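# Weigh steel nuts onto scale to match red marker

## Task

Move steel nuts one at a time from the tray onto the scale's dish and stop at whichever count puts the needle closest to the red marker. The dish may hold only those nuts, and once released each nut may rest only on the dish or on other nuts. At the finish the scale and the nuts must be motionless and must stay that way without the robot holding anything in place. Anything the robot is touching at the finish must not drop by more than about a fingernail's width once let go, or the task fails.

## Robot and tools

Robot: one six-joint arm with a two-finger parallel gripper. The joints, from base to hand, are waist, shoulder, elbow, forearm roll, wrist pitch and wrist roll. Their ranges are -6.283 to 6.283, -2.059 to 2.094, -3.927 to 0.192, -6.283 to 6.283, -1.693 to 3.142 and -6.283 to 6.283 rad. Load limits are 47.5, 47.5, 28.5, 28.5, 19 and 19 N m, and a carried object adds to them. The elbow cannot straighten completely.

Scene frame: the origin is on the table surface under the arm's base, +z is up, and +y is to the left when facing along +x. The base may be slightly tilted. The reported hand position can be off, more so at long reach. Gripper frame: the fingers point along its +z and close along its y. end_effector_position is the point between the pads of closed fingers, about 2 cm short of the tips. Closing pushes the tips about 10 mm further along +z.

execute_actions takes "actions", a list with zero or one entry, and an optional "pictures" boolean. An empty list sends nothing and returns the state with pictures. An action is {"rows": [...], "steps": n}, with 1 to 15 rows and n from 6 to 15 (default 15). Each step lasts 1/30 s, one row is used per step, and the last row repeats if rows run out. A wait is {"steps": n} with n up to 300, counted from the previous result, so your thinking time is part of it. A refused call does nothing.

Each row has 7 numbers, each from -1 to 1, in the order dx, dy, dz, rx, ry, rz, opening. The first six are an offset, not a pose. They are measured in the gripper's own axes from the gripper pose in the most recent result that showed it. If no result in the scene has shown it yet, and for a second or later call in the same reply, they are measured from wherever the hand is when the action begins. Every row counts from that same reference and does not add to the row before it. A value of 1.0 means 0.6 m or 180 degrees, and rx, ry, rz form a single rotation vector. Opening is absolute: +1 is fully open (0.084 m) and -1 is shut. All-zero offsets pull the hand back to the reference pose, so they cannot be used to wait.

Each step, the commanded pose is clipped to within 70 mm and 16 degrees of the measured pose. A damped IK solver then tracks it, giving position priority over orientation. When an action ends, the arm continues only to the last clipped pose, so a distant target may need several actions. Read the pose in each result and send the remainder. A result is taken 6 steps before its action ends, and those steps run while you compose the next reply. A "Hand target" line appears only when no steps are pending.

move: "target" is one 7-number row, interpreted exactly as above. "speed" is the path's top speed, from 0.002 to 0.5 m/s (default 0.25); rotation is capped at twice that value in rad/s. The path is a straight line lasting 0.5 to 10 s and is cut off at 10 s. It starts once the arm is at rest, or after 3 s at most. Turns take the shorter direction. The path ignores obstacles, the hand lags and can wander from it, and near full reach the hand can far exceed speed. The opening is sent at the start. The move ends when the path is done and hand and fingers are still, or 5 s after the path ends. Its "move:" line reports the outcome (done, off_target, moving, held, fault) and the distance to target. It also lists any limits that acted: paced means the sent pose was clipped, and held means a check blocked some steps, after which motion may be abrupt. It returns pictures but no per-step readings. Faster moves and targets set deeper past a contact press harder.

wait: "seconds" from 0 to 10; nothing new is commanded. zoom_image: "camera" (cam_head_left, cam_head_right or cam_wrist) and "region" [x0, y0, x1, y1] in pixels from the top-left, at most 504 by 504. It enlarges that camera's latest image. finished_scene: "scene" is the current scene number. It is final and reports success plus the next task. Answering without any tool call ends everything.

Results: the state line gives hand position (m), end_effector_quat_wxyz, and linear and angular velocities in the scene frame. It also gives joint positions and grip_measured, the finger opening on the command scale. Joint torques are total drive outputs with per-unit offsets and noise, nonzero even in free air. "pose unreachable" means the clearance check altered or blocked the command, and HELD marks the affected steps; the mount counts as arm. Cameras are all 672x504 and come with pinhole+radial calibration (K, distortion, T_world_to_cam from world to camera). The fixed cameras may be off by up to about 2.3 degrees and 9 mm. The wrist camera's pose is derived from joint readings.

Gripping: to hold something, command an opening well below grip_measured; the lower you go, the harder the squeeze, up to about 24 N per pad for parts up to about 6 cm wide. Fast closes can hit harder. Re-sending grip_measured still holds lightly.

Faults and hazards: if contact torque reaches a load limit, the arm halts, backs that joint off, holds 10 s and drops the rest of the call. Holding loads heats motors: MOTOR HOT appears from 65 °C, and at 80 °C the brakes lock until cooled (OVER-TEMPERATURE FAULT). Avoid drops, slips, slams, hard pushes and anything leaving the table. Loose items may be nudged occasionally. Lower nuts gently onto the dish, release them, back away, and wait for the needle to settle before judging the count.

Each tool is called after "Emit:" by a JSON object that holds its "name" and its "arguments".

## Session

Emit:
{"name": "execute_actions", "arguments": {"actions": []}}

Scene clock: 0.00 s of 7600.00 s.
end_effector_position=(+0.3225, +0.1937, +0.2967) grip_measured=+1.00 end_effector_quat_wxyz=(-0.387, +0.461, +0.792, +0.102) end_effector_velocity=(+0.000, +0.000, -0.000) end_effector_angular_velocity=(+0.000, -0.000, -0.001)
Joint positions: [ 0.164 -0.001 -1.08   0.622  1.64  -2.088  0.084]
Joint velocities: [ 0.     0.    -0.     0.    -0.001  0.     0.   ]
Joint torques (N m, as the arm reports them, + toward a larger angle): no reading
Motor temperatures (°C, as the motors report them): [36 39 33 31 34 34]
Hand target: +0.322, +0.194, +0.297; -0.387, +0.461, +0.792, +0.102
camera_calibration (this result's frames):
cam_wrist: T_world_to_cam=[[0.810552, 0.556736, -0.181797, -0.282794], [0.28308, -0.644167, -0.710573, 0.309815], [-0.512709, 0.524494, -0.679732, 0.391869], [0, 0, 0, 1]] pos_world=[0.342432, 0.151482, 0.435101]

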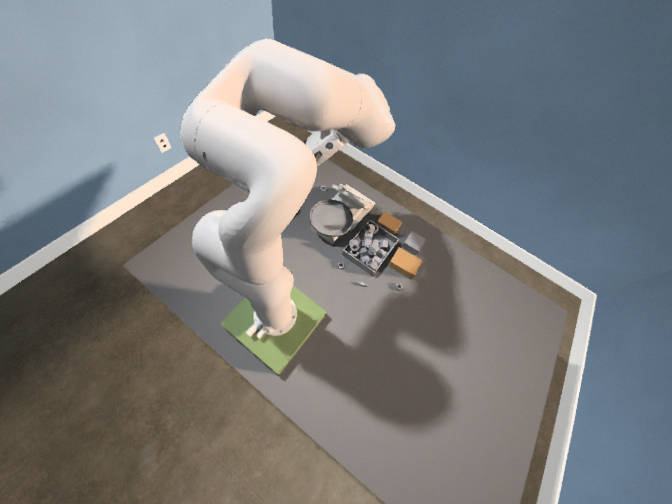

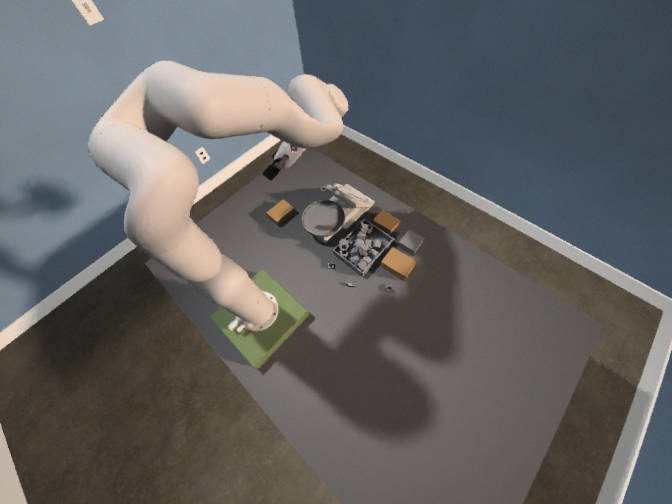

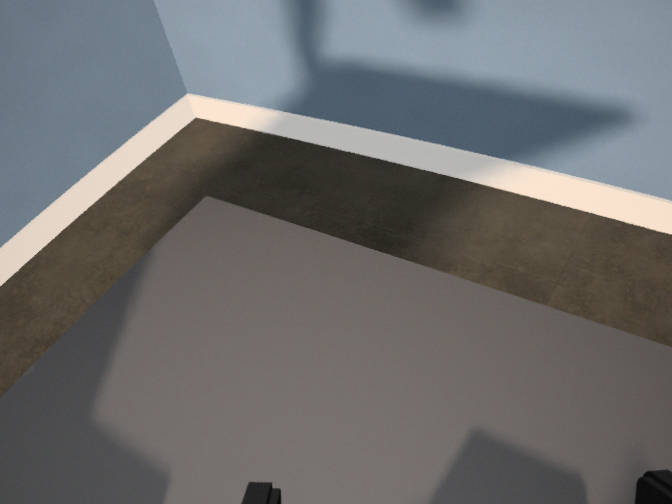

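Emit:
{"name": "move", "arguments": {"target": [-0.356,-0.0115,-0.375,-0.1335,-0.2289,0.155,-0.1], "speed": 0.4}}

Scene clock: 2.43 s of 7600.00 s.
end_effector_position=(+0.4916, -0.0661, +0.2996) grip_measured=-0.11 end_effector_quat_wxyz=(-0.001, +0.707, +0.707, -0.000) end_effector_velocity=(+0.000, -0.002, -0.001) end_effector_angular_velocity=(-0.005, +0.002, -0.002)
Joint positions: [-0.102  0.061 -1.284 -0.005  1.222 -1.697  0.039]
Joint velocities: [-0.001  0.003 -0.002 -0.006  0.     0.003 -0.   ]
Joint torques (N m, as the arm reports them, + toward a larger angle): [  0.56 -22.16 -11.98   0.45  -1.95  -0.02]
Motor temperatures (°C, as the motors report them): [36 39 34 31 34 34]
Hand target: +0.492, -0.066, +0.300; -0.001, +0.707, +0.707, -0.001
Off the commanded pose: 0.001 m, 0 deg.
Kept back: nothing.
move: done
camera_calibration (this result's frames):
cam_wrist: T_world_to_cam=[[0.99992, 0.0110414, 0.00620427, -0.460159], [0.0110533, -0.999937, -0.00189039, -0.00541729], [0.006183, 0.00195882, -0.999979, 0.423189], [0, 0, 0, 1]] pos_world=[0.457565, -0.00116513, 0.426025]

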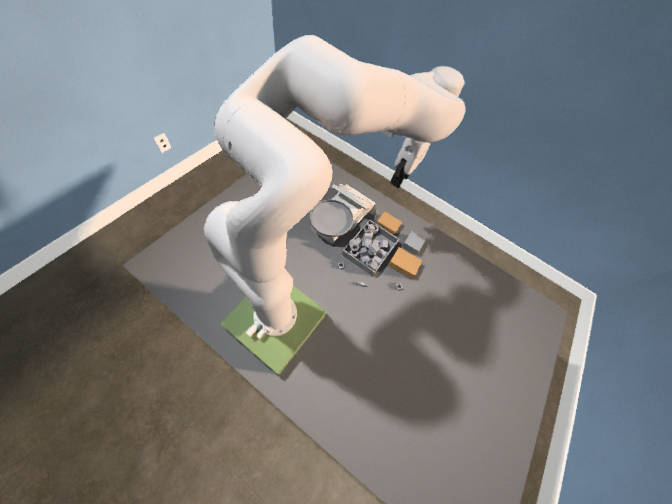

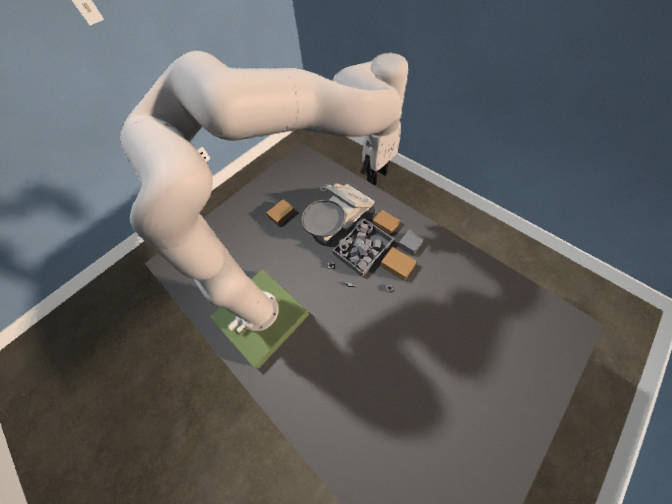

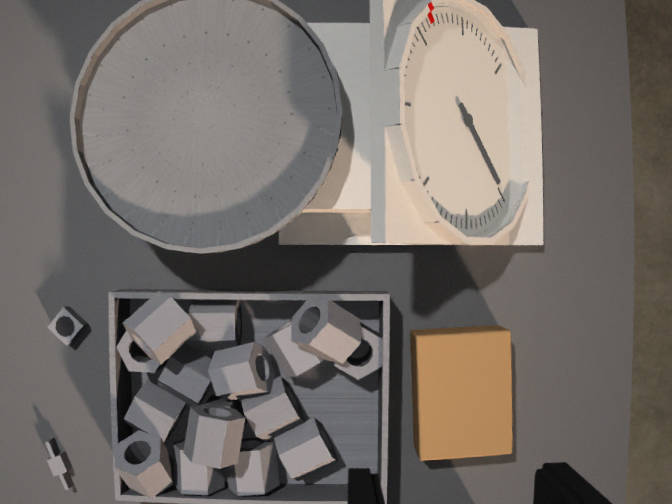

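Emit:
{"name": "zoom_image", "arguments": {"camera": "cam_wrist", "region": [380, 0, 560, 130]}}

Region (380, 0, 560, 130) of cam_wrist's 672x504 image, scaled by 2.800, with more detail than that image has.

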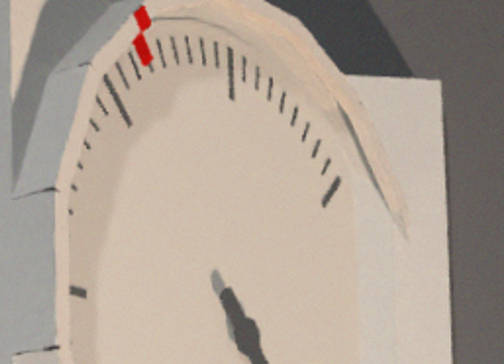

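Emit:
{"name": "move", "arguments": {"target": [-0.153,-0.09,0.21,0,0,0,-0.1], "speed": 0.35}}

Scene clock: 9.03 s of 7600.00 s.
end_effector_position=(+0.4374, -0.1568, +0.1739) grip_measured=-0.11 end_effector_quat_wxyz=(-0.001, +0.707, +0.707, +0.000) end_effector_velocity=(-0.002, -0.001, -0.003) end_effector_angular_velocity=(+0.002, +0.005, +0.000)
Joint positions: [-0.315  0.09  -0.942 -0.005  0.85  -1.91   0.039]
Joint velocities: [-0.003  0.003  0.006  0.001 -0.004 -0.004  0.   ]
Joint torques (N m, as the arm reports them, + toward a larger angle): [  0.64 -20.88 -10.76   0.52  -1.89  -0.04]
Motor temperatures (°C, as the motors report them): [36 39 35 31 34 34]
Hand target: +0.437, -0.157, +0.173; -0.001, +0.707, +0.707, -0.000
Off the commanded pose: 0.001 m, 0 deg.
Kept back: nothing.
move: done
camera_calibration (this result's frames):
cam_wrist: T_world_to_cam=[[0.999905, 0.0120159, 0.00675504, -0.404123], [0.0120348, -0.999924, -0.00276587, -0.0961131], [0.00672129, 0.0028469, -0.999973, 0.297906], [0, 0, 0, 1]] pos_world=[0.403239, -0.092098, 0.300362]

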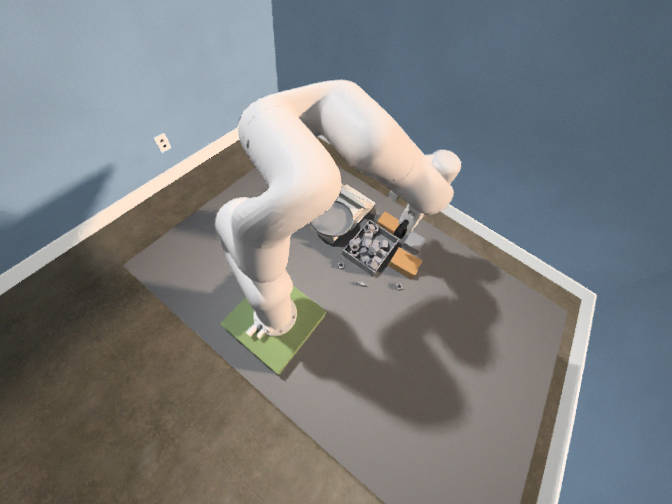

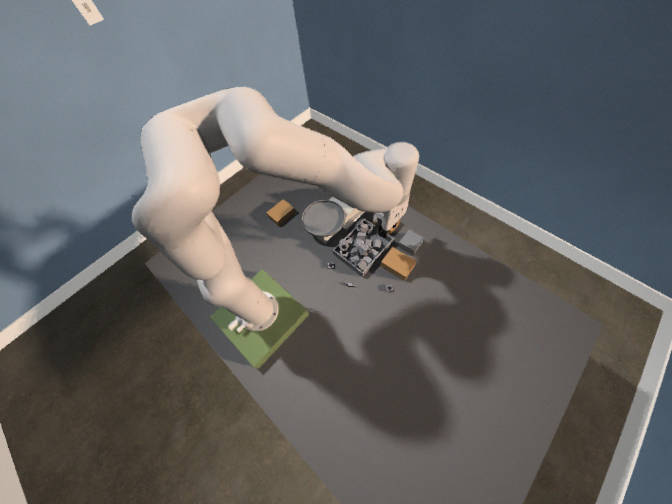

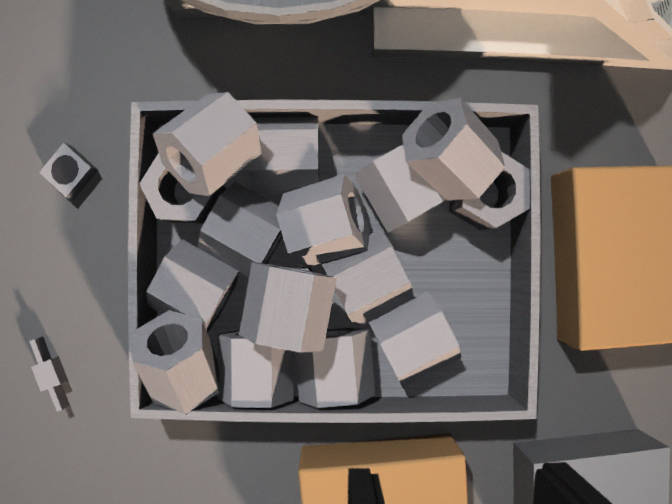

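Emit:
{"name": "zoom_image", "arguments": {"camera": "cam_wrist", "region": [125, 85, 385, 425]}}

Emit:
{"name": "zoom_image", "arguments": {"camera": "cam_wrist", "region": [270, 85, 545, 425]}}

Region (125, 85, 385, 425) of cam_wrist's 672x504 image, scaled by 1.482, with more detail than that image has; it fills the left 385 columns of this view, and the rest is white.

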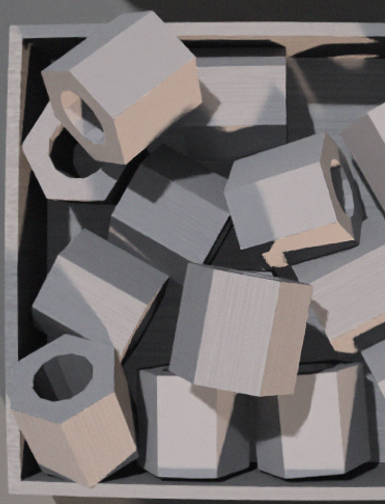

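Region (270, 85, 545, 425) of cam_wrist's 672x504 image, scaled by 1.482, with more detail than that image has; it fills the left 408 columns of this view, and the rest is white.

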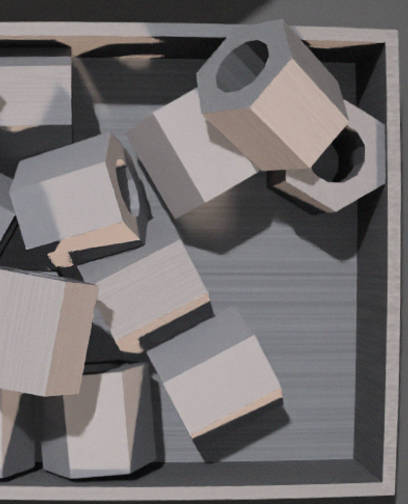

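Emit:
{"name": "move", "arguments": {"target": [0.08,-0.045,0.09,0,0,-0.095,-0.1], "speed": 0.25}}

Scene clock: 11.10 s of 7600.00 s.
end_effector_position=(+0.4108, -0.1089, +0.1205) grip_measured=-0.11 end_effector_quat_wxyz=(-0.001, +0.594, +0.804, +0.000) end_effector_velocity=(-0.001, +0.002, -0.003) end_effector_angular_velocity=(+0.002, +0.000, +0.009)
Joint positions: [-0.23   0.08  -0.744 -0.006  0.663 -2.121  0.039]
Joint velocities: [ 0.003  0.003  0.007  0.002 -0.009 -0.008 -0.   ]
Joint torques (N m, as the arm reports them, + toward a larger angle): [  0.64 -19.42  -9.72   0.63  -1.97   0.01]
Motor temperatures (°C, as the motors report them): [36 39 35 31 34 34]
Hand target: +0.410, -0.109, +0.120; -0.001, +0.594, +0.805, +0.000
Off the commanded pose: 0.001 m, 0 deg.
Kept back: nothing.
move: done
camera_calibration (this result's frames):
cam_wrist: T_world_to_cam=[[0.952395, 0.304771, 0.0077052, -0.326474], [0.304798, -0.952413, -0.00264559, -0.163088], [0.00653224, 0.00486818, -0.999967, 0.244799], [0, 0, 0, 1]] pos_world=[0.359042, -0.0570193, 0.246875]

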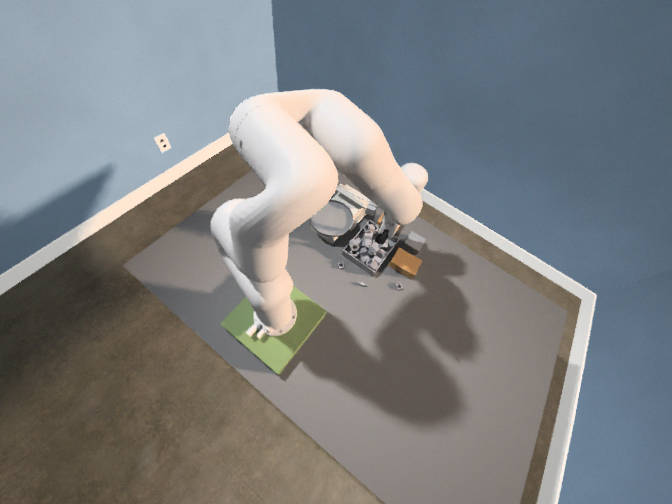

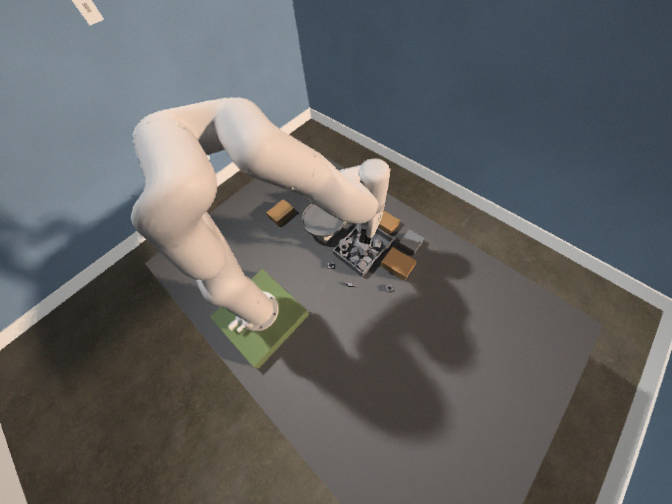

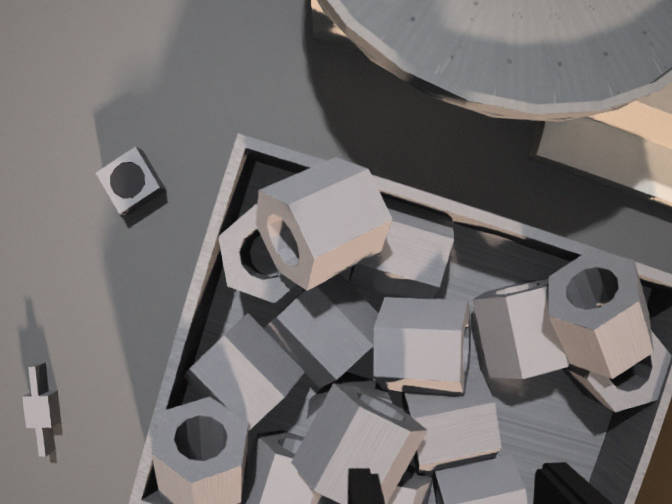

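Emit:
{"name": "move", "arguments": {"target": [0.0037,-0.035,0.052,0,0,-0.359,-0.1], "speed": 0.5}}

Scene clock: 13.23 s of 7600.00 s.
end_effector_position=(+0.3901, -0.1127, +0.0893) grip_measured=-0.11 end_effector_quat_wxyz=(-0.000, +0.073, +0.997, +0.000) end_effector_velocity=(-0.000, -0.000, -0.000) end_effector_angular_velocity=(+0.007, -0.002, +0.009)
Joint positions: [-0.253  0.107 -0.66  -0.008  0.551 -3.268  0.039]
Joint velocities: [-0.003  0.001  0.001  0.014 -0.001 -0.024  0.   ]
Joint torques (N m, as the arm reports them, + toward a larger angle): [  0.63 -19.43  -8.93   0.26  -1.98  -0.21]
Motor temperatures (°C, as the motors report them): [36 39 35 31 34 34]
Hand target: +0.390, -0.113, +0.089; -0.000, +0.072, +0.997, +0.001
Off the commanded pose: 0.000 m, 0 deg.
Kept back: nothing.
move: done
camera_calibration (this result's frames):
cam_wrist: T_world_to_cam=[[0.133604, 0.990997, 0.00870602, 0.0912825], [0.991034, -0.13359, -0.00215461, -0.335972], [-0.000972175, 0.00891583, -0.99996, 0.217211], [0, 0, 0, 1]] pos_world=[0.320975, -0.13728, 0.215684]

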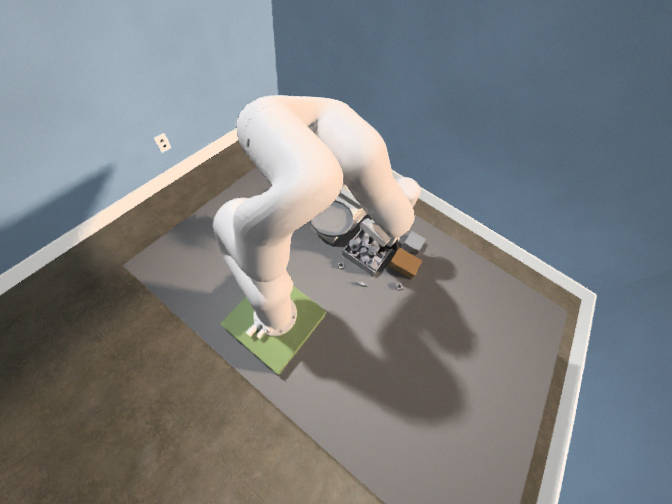

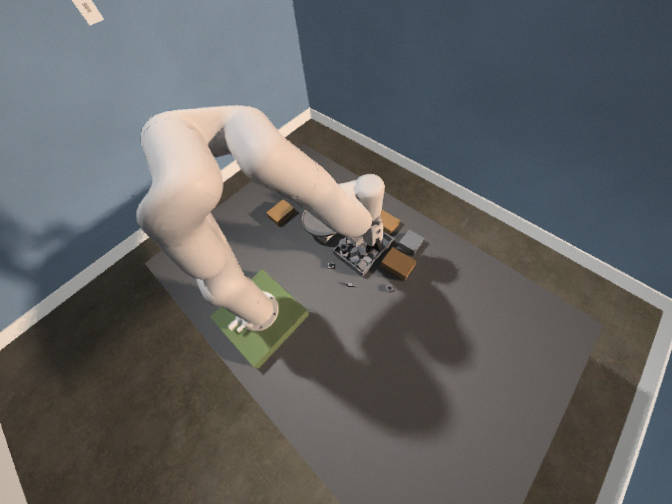

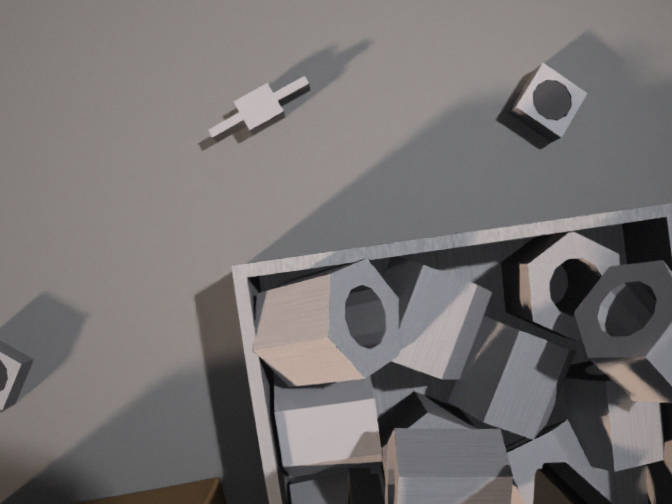

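Emit:
{"name": "move", "arguments": {"target": [0,0.004,0.0355,0,0,0,-0.1], "speed": 0.06}}

Emit:
{"name": "execute_actions", "arguments": {"actions": [{"rows":[[0,0,0,0,0,0,-0.17],[0,0,0,0,0,0,-0.23],[0,0,0,0,0,0,-0.29],[0,0,0,0,0,0,-0.35],[0,0,0,0,0,0,-0.42],[0,0,0,0,0,0,-0.5],[0,0,0,0,0,0,-0.6]],"steps":10}]}}

Emit:
{"name": "move", "arguments": {"target": [0,0.02,-0.075,0,0,0,-0.6], "speed": 0.2}}

Scene clock: 14.37 s of 7600.00 s.
end_effector_position=(+0.3906, -0.1103, +0.0683) grip_measured=-0.11 end_effector_quat_wxyz=(-0.000, +0.073, +0.997, +0.000) end_effector_velocity=(+0.000, -0.001, -0.001) end_effector_angular_velocity=(-0.001, -0.002, -0.001)
Joint positions: [-0.247  0.168 -0.655 -0.009  0.485 -3.262  0.039]
Joint velocities: [-0.001  0.004 -0.    -0.001 -0.006  0.001  0.   ]
Joint torques (N m, as the arm reports them, + toward a larger angle): [  0.93 -19.24  -8.63   0.28  -1.91  -0.28]
Motor temperatures (°C, as the motors report them): [36 39 35 31 34 34]
Hand target: +0.390, -0.110, +0.068; -0.000, +0.073, +0.997, +0.000
Off the commanded pose: 0.000 m, 0 deg.
Kept back: nothing.
move: done
camera_calibration (this result's frames):
cam_wrist: T_world_to_cam=[[0.133532, 0.991006, 0.00877486, 0.0890621], [0.991044, -0.133521, -0.00181808, -0.336182], [-0.000630095, 0.00893904, -0.99996, 0.196051], [0, 0, 0, 1]] pos_world=[0.321402, -0.134901, 0.19465]

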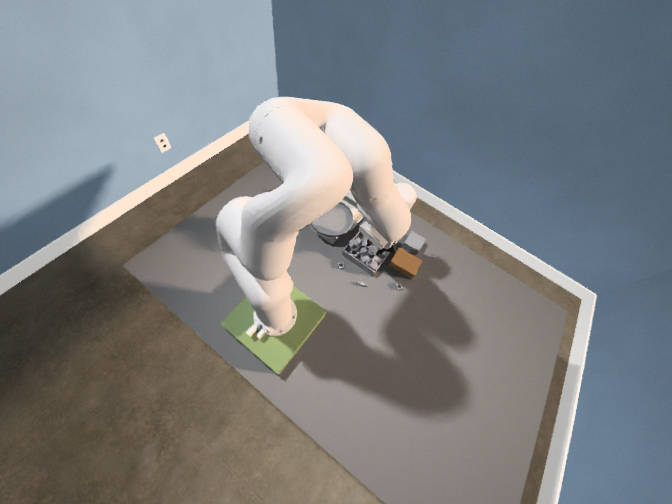

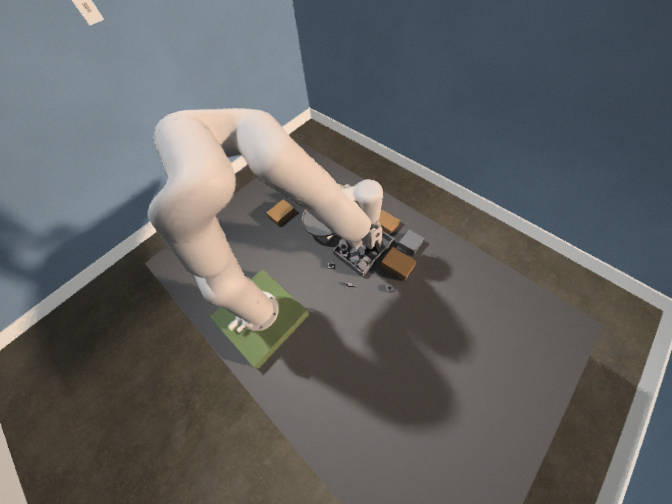

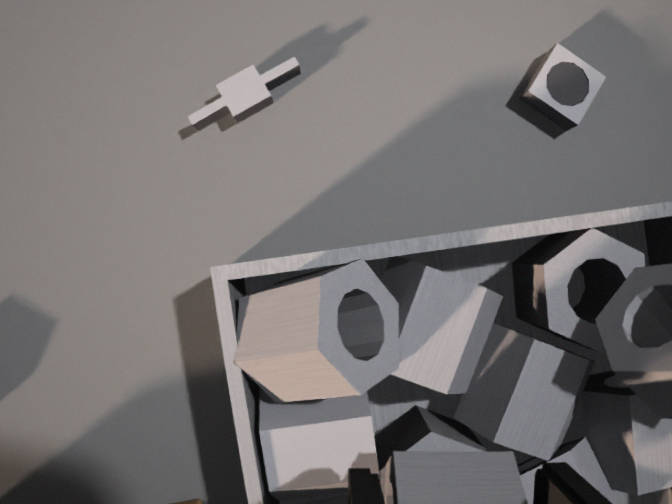

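Scene clock: 14.50 s of 7600.00 s.
end_effector_position=(+0.3906, -0.1103, +0.0683) grip_measured=-0.28 end_effector_quat_wxyz=(-0.000, +0.073, +0.997, +0.000) end_effector_velocity=(+0.002, -0.002, +0.002) end_effector_angular_velocity=(-0.002, -0.006, -0.003)
Joint positions: [-0.247  0.168 -0.655 -0.009  0.485 -3.262  0.032]
Joint velocities: [-0.003 -0.002 -0.003 -0.    -0.001  0.    -0.076]
Joint torques (N m, as the arm reports them, + toward a larger angle): [  1.06 -19.51  -8.38   0.55  -2.01  -0.09]
Motor temperatures (°C, as the motors report them): [36 39 35 31 34 34]
Steps of this call (steps 1 to 4: the first 4 steps of this action). Readings (end_effector_position):
1: (+0.3906, -0.1103, +0.0683)
2: (+0.3906, -0.1103, +0.0683)
4: the state above

Scene clock: 15.60 s of 7600.00 s.
end_effector_position=(+0.3921, -0.0987, +0.1129) grip_measured=-0.33 end_effector_quat_wxyz=(-0.001, +0.073, +0.997, +0.000) end_effector_velocity=(+0.001, +0.001, +0.003) end_effector_angular_velocity=(-0.001, +0.000, +0.003)
Joint positions: [-0.218  0.038 -0.664 -0.008  0.623 -3.233  0.03 ]
Joint velocities: [ 0.002 -0.006 -0.003 -0.002  0.009  0.001 -0.   ]
Joint torques (N m, as the arm reports them, + toward a larger angle): [  0.86 -18.64  -9.78   0.51  -2.1   -0.1 ]
Motor temperatures (°C, as the motors report them): [36 39 35 31 34 34]
Hand target: +0.392, -0.099, +0.113; -0.000, +0.073, +0.997, +0.000
Off your previous action's commanded pose: 0.000 m, 0 deg at its last step (step 6 of this call).
Off the commanded pose: 0.001 m, 0 deg.
Kept back: nothing.
move: done
camera_calibration (this result's frames):
cam_wrist: T_world_to_cam=[[0.133753, 0.990978, 0.00848886, 0.0768515], [0.991014, -0.133737, -0.00234979, -0.33605], [-0.00119331, 0.00872687, -0.999961, 0.240692], [0, 0, 0, 1]] pos_world=[0.323039, -0.123201, 0.23924]

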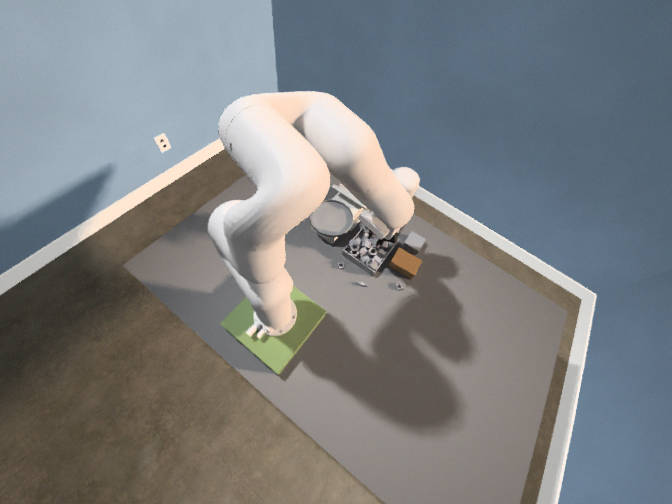

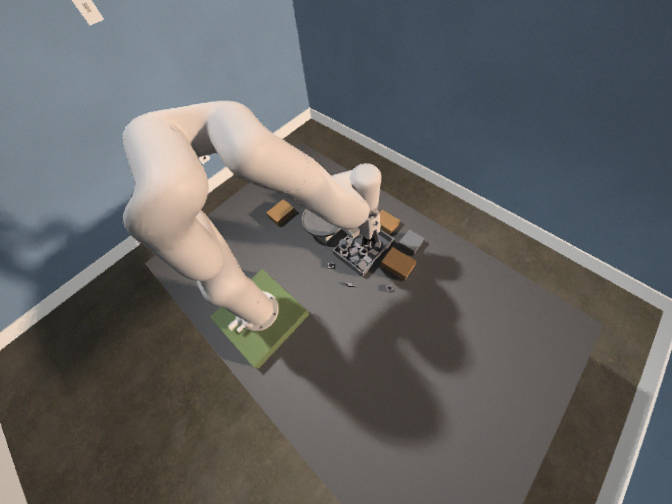

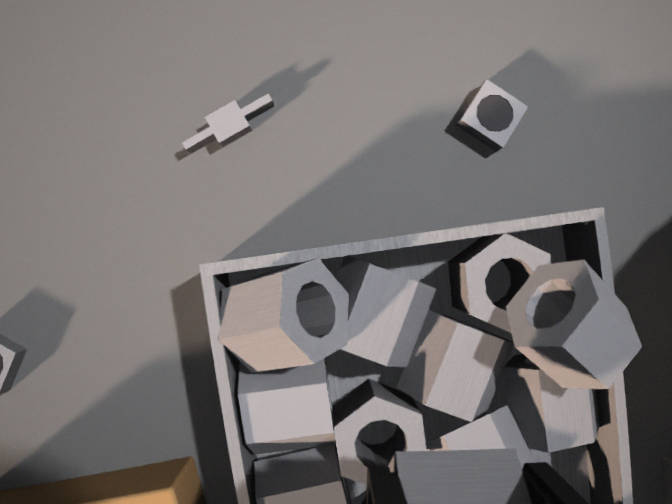

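Emit:
{"name": "move", "arguments": {"target": [0.022,0.3555,-0.027,0,0,0,-0.6], "speed": 0.35}}

Scene clock: 17.50 s of 7600.00 s.
end_effector_position=(+0.4109, +0.1132, +0.1292) grip_measured=-0.33 end_effector_quat_wxyz=(-0.000, +0.073, +0.997, -0.001) end_effector_velocity=(+0.002, +0.003, +0.001) end_effector_angular_velocity=(+0.000, -0.003, -0.001)
Joint positions: [ 0.299  0.068 -0.757 -0.011  0.69  -2.715  0.03 ]
Joint velocities: [ 0.007  0.003 -0.008 -0.001  0.002  0.008 -0.   ]
Joint torques (N m, as the arm reports them, + toward a larger angle): [  0.38 -19.98 -10.17   0.56  -2.05  -0.26]
Motor temperatures (°C, as the motors report them): [36 39 35 31 34 34]
Hand target: +0.411, +0.114, +0.129; -0.000, +0.073, +0.997, -0.001
Off the commanded pose: 0.001 m, 0 deg.
Kept back: nothing.
move: done
camera_calibration (this result's frames):
cam_wrist: T_world_to_cam=[[0.13431, 0.990915, 0.00688641, -0.135756], [0.990939, -0.134303, -0.00153717, -0.326233], [-0.000598346, 0.00703047, -0.999975, 0.255132], [0, 0, 0, 1]] pos_world=[0.341663, 0.0889155, 0.255559]

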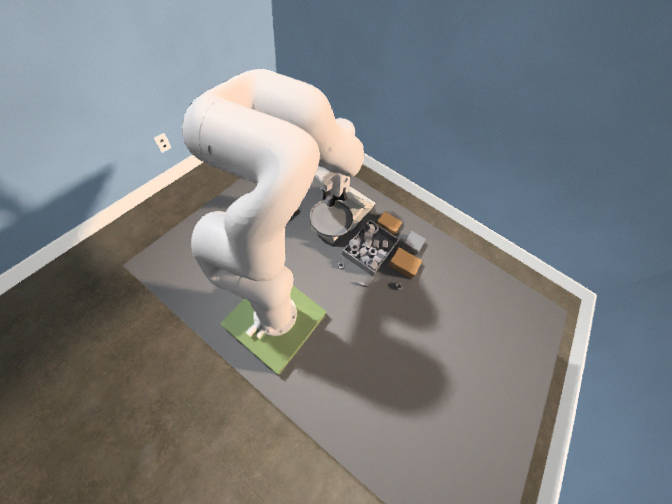

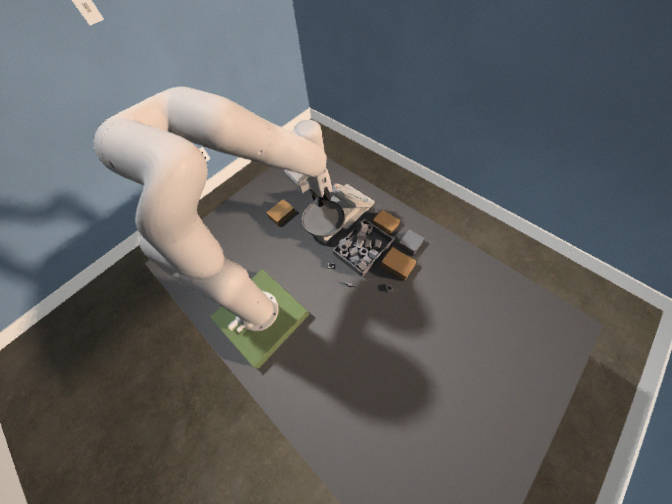

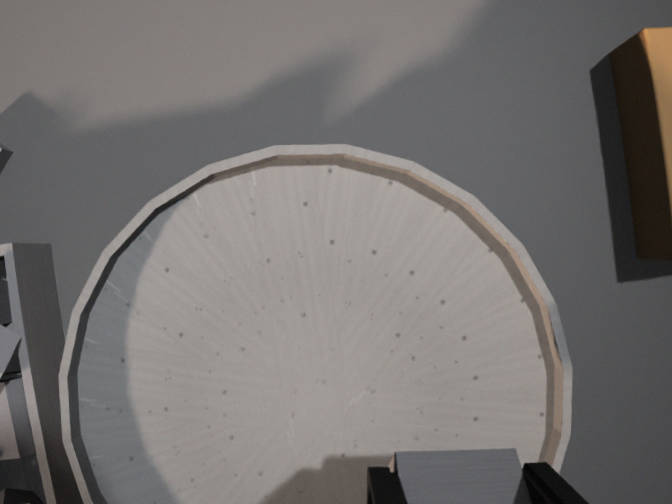

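Emit:
{"name": "execute_actions", "arguments": {"actions": []}}

Scene clock: 18.13 s of 7600.00 s.
end_effector_position=(+0.4110, +0.1136, +0.1292) grip_measured=-0.33 end_effector_quat_wxyz=(-0.000, +0.073, +0.997, -0.001) end_effector_velocity=(+0.000, +0.000, +0.000) end_effector_angular_velocity=(-0.001, -0.001, +0.002)
Joint positions: [ 0.3    0.068 -0.758 -0.011  0.69  -2.714  0.03 ]
Joint velocities: [ 0.001  0.001 -0.001 -0.001 -0.    -0.001  0.   ]
Joint torques (N m, as the arm reports them, + toward a larger angle): [  0.88 -19.65 -10.04   0.46  -2.14  -0.05]
Motor temperatures (°C, as the motors report them): [36 39 35 31 34 34]
Hand target: +0.411, +0.114, +0.129; -0.000, +0.073, +0.997, -0.001
Off the commanded pose: 0.001 m, 0 deg.
Kept back: nothing.
Steps of this call (steps 1 to 19: nothing new was sent). Readings (end_effector_position):
1: (+0.4109, +0.1133, +0.1292)
2: (+0.4109, +0.1133, +0.1292)
4: (+0.4109, +0.1134, +0.1292)
8: (+0.4109, +0.1135, +0.1292)
19: the state above
camera_calibration (this result's frames):
cam_wrist: T_world_to_cam=[[0.13384, 0.99098, 0.00673533, -0.135981], [0.991003, -0.133833, -0.00140169, -0.326369], [-0.000487637, 0.00686234, -0.999976, 0.255153], [0, 0, 0, 1]] pos_world=[0.341757, 0.0893249, 0.255605]

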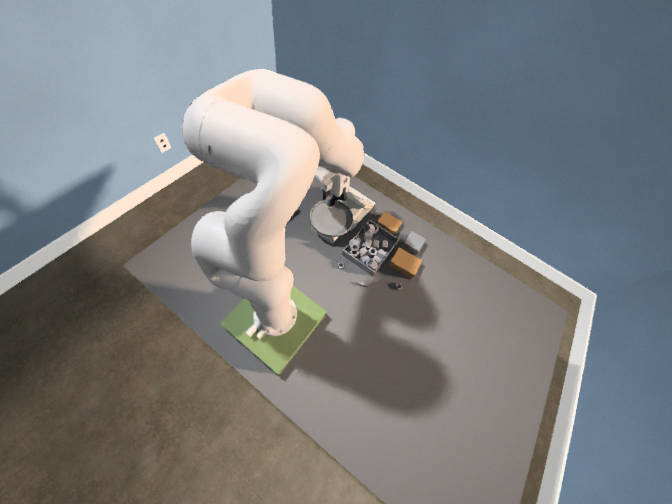

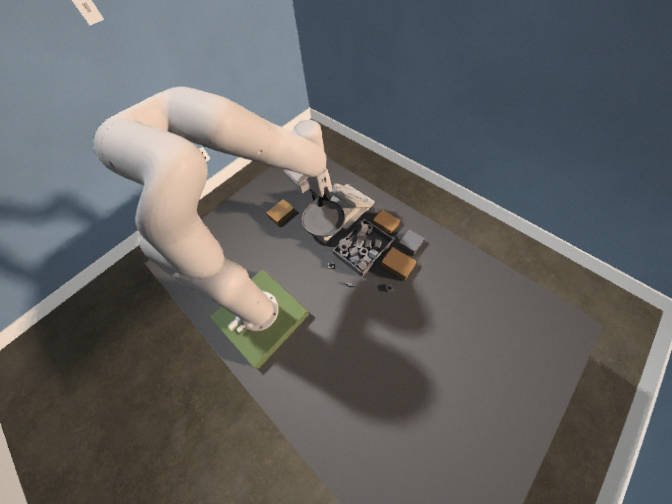

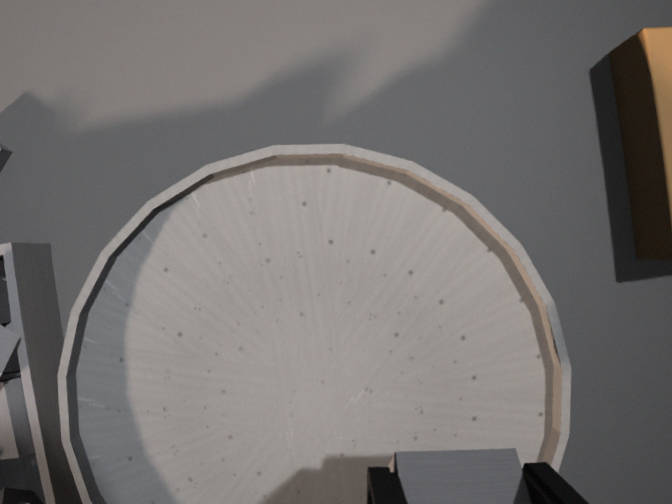

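Emit:
{"name": "move", "arguments": {"target": [0.002, 0.008, 0.046, 0, 0, 0, -0.6], "speed": 0.08}}

Emit:
{"name": "execute_actions", "arguments": {"actions": [{"rows": [[0,0,0.001,0,0,0,-0.6],[0,0,0.002,0,0,0,-0.6],[0,0,0.003,0,0,0,-0.6],[0,0,0.004,0,0,0,-0.6],[0,0,0.005,0,0,0,-0.6],[0,0,0.006,0,0,0,-0.6]], "steps": 15}]}}

Scene clock: 19.43 s of 7600.00 s.
end_effector_position=(+0.4106, +0.1186, +0.1020) grip_measured=-0.33 end_effector_quat_wxyz=(+0.000, +0.073, +0.997, -0.001) end_effector_velocity=(+0.001, +0.001, -0.001) end_effector_angular_velocity=(+0.000, -0.004, +0.001)
Joint positions: [ 0.311  0.137 -0.746 -0.012  0.609 -2.702  0.03 ]
Joint velocities: [ 0.001  0.003 -0.    -0.001 -0.006  0.001  0.   ]
Joint torques (N m, as the arm reports them, + toward a larger angle): [  0.76 -20.37  -9.87   0.47  -1.91   0.  ]
Motor temperatures (°C, as the motors report them): [36 39 35 31 34 34]
Hand target: +0.410, +0.119, +0.102; -0.000, +0.073, +0.997, -0.001
Off the commanded pose: 0.000 m, 0 deg.
Kept back: nothing.
move: done
camera_calibration (this result's frames):
cam_wrist: T_world_to_cam=[[0.133748, 0.99099, 0.00703281, -0.14066], [0.991015, -0.133744, -0.00100077, -0.325466], [-0.0000511572, 0.00710348, -0.999975, 0.227706], [0, 0, 0, 1]] pos_world=[0.341367, 0.0942459, 0.228363]

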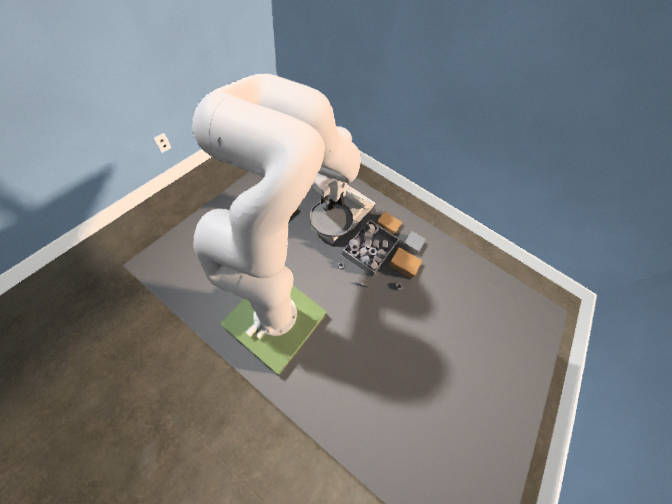

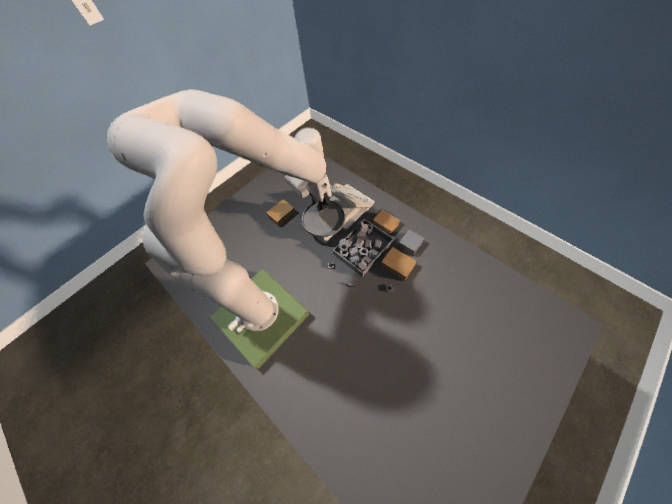

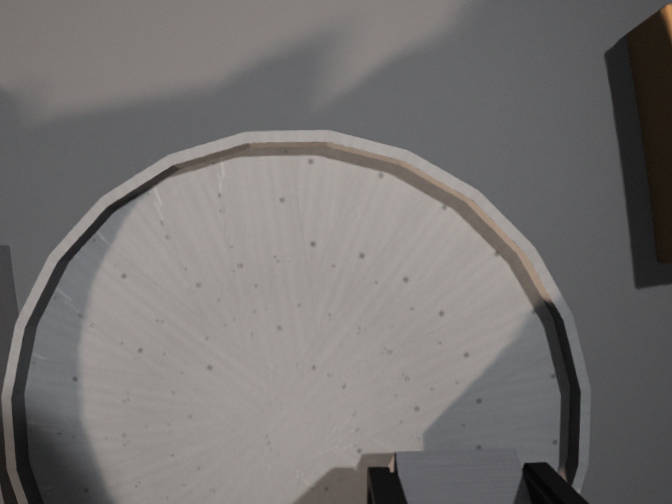

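Scene clock: 19.73 s of 7600.00 s.
end_effector_position=(+0.4105, +0.1185, +0.0991) grip_measured=-0.33 end_effector_quat_wxyz=(-0.000, +0.073, +0.997, -0.001) end_effector_velocity=(-0.003, -0.001, -0.011) end_effector_angular_velocity=(-0.001, +0.008, -0.001)
Joint positions: [ 0.311  0.144 -0.745 -0.012  0.601 -2.702  0.03 ]
Joint velocities: [-0.     0.024  0.008  0.001 -0.024  0.     0.   ]
Joint torques (N m, as the arm reports them, + toward a larger angle): [  0.86 -21.7   -9.72   0.56  -2.04  -0.09]
Motor temperatures (°C, as the motors report them): [36 39 35 31 34 34]
Steps of this call (steps 1 to 9: the first 9 steps of this action). Readings (end_effector_position):
1: (+0.4106, +0.1186, +0.1020)
2: (+0.4106, +0.1186, +0.1019)
4: (+0.4107, +0.1186, +0.1015)
8: (+0.4106, +0.1186, +0.0996)
9: the state above

Emit:
{"name": "execute_actions", "arguments": {"actions": []}}

Scene clock: 19.93 s of 7600.00 s.
end_effector_position=(+0.4106, +0.1186, +0.0986) grip_measured=-0.33 end_effector_quat_wxyz=(+0.000, +0.073, +0.997, -0.001) end_effector_velocity=(+0.000, +0.000, -0.000) end_effector_angular_velocity=(+0.001, -0.000, -0.002)
Joint positions: [ 0.311  0.146 -0.745 -0.012  0.599 -2.702  0.03 ]
Joint velocities: [ 0.     0.001 -0.     0.002 -0.001  0.001 -0.   ]
Joint torques (N m, as the arm reports them, + toward a larger angle): [  1.23 -20.56  -9.46   0.31  -1.92  -0.13]
Motor temperatures (°C, as the motors report them): [36 39 35 31 34 34]
Hand target: +0.411, +0.119, +0.098; +0.000, +0.073, +0.997, -0.001
Off the commanded pose: 0.000 m, 0 deg.
Kept back: nothing.
Steps of this call (steps 1 to 6: the last 6 steps of your previous action). Readings (end_effector_position):
1: (+0.4105, +0.1185, +0.0988)
2: (+0.4105, +0.1185, +0.0987)
4: (+0.4106, +0.1186, +0.0986)
6: the state above
camera_calibration (this result's frames):
cam_wrist: T_world_to_cam=[[0.133737, 0.990992, 0.00707741, -0.140651], [0.991017, -0.133734, -0.000946624, -0.325499], [0.000008393, 0.00714044, -0.999975, 0.224188], [0, 0, 0, 1]] pos_world=[0.341384, 0.0942526, 0.22487]

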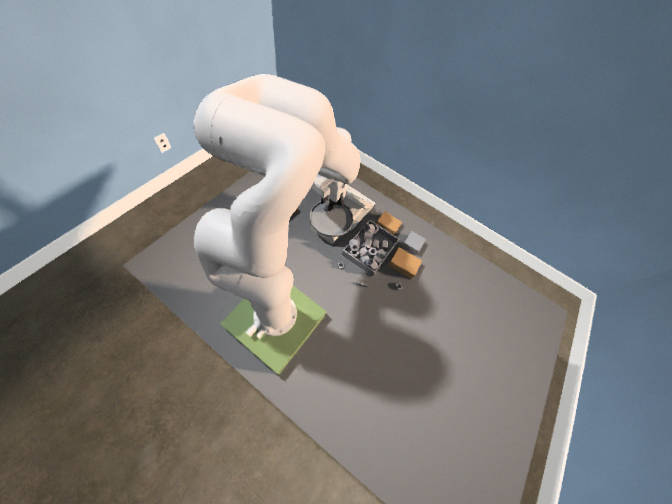

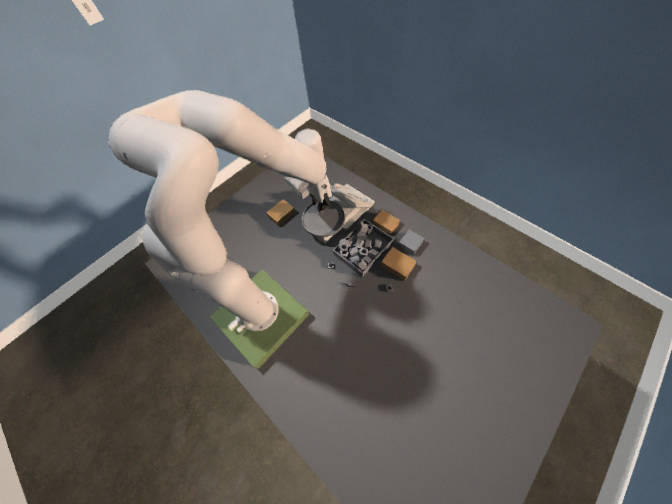

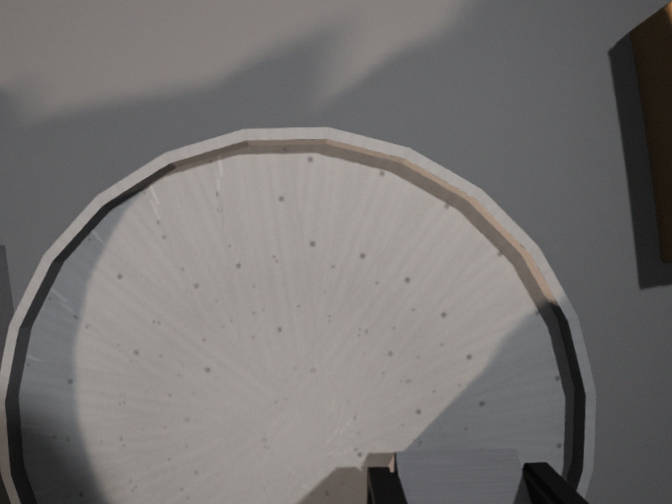

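Emit:
{"name": "execute_actions", "arguments": {"actions": [{"rows": [[0,0,0.001,0,0,0,-0.6],[0,0,0.002,0,0,0,-0.6],[0,0,0.003,0,0,0,-0.6],[0,0,0.004,0,0,0,-0.6]], "steps": 15}], "pictures": true}}

Scene clock: 20.57 s of 7600.00 s.
end_effector_position=(+0.4108, +0.1186, +0.0967) grip_measured=-0.33 end_effector_quat_wxyz=(+0.000, +0.073, +0.997, -0.000) end_effector_velocity=(+0.000, +0.000, -0.003) end_effector_angular_velocity=(+0.001, -0.001, +0.000)
Joint positions: [ 0.311  0.151 -0.744 -0.012  0.593 -2.702  0.03 ]
Joint velocities: [ 0.     0.009  0.001  0.001 -0.011 -0.     0.   ]
Joint torques (N m, as the arm reports them, + toward a larger angle): [  1.03 -19.89  -9.65   0.41  -2.31   0.02]
Motor temperatures (°C, as the motors report them): [36 39 35 31 34 34]
Steps of this call (steps 1 to 10: nothing new was sent; steps 11 to 19: the first 9 steps of this action). Readings (end_effector_position):
11: (+0.4106, +0.1186, +0.0984)
12: (+0.4107, +0.1186, +0.0984)
14: (+0.4108, +0.1186, +0.0980)
18: (+0.4108, +0.1186, +0.0968)
19: the state above
camera_calibration (this result's frames):
cam_wrist: T_world_to_cam=[[0.133739, 0.99099, 0.00722496, -0.140696], [0.991016, -0.133738, -0.000634717, -0.325649], [0.000337254, 0.00724494, -0.999974, 0.222152], [0, 0, 0, 1]] pos_world=[0.341465, 0.0942673, 0.222956]

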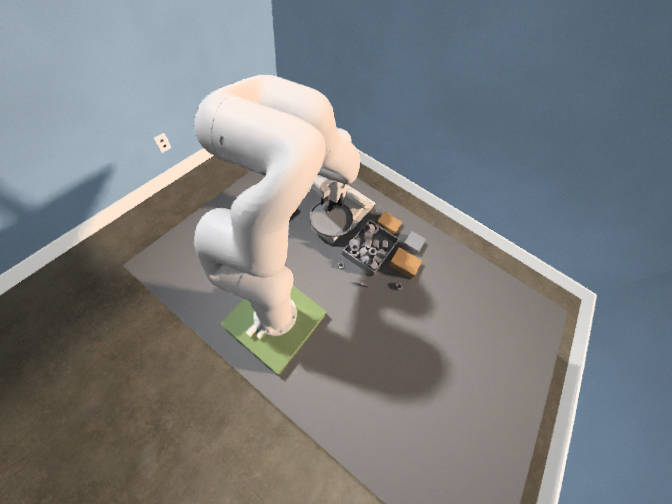

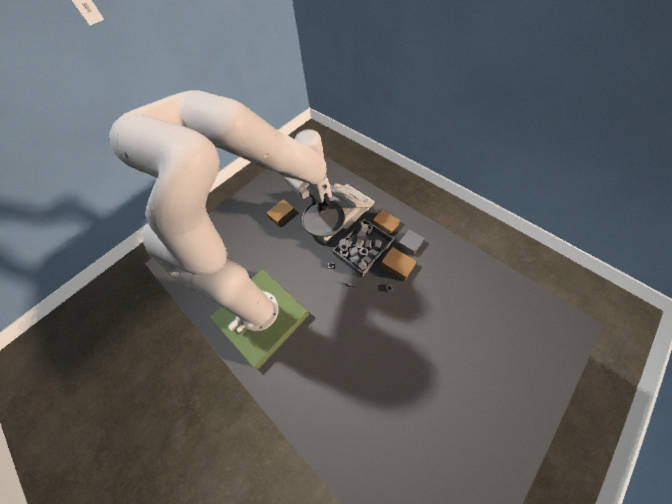

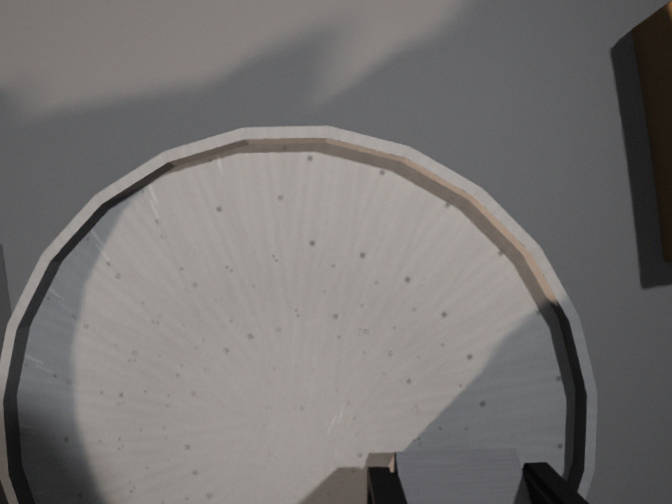

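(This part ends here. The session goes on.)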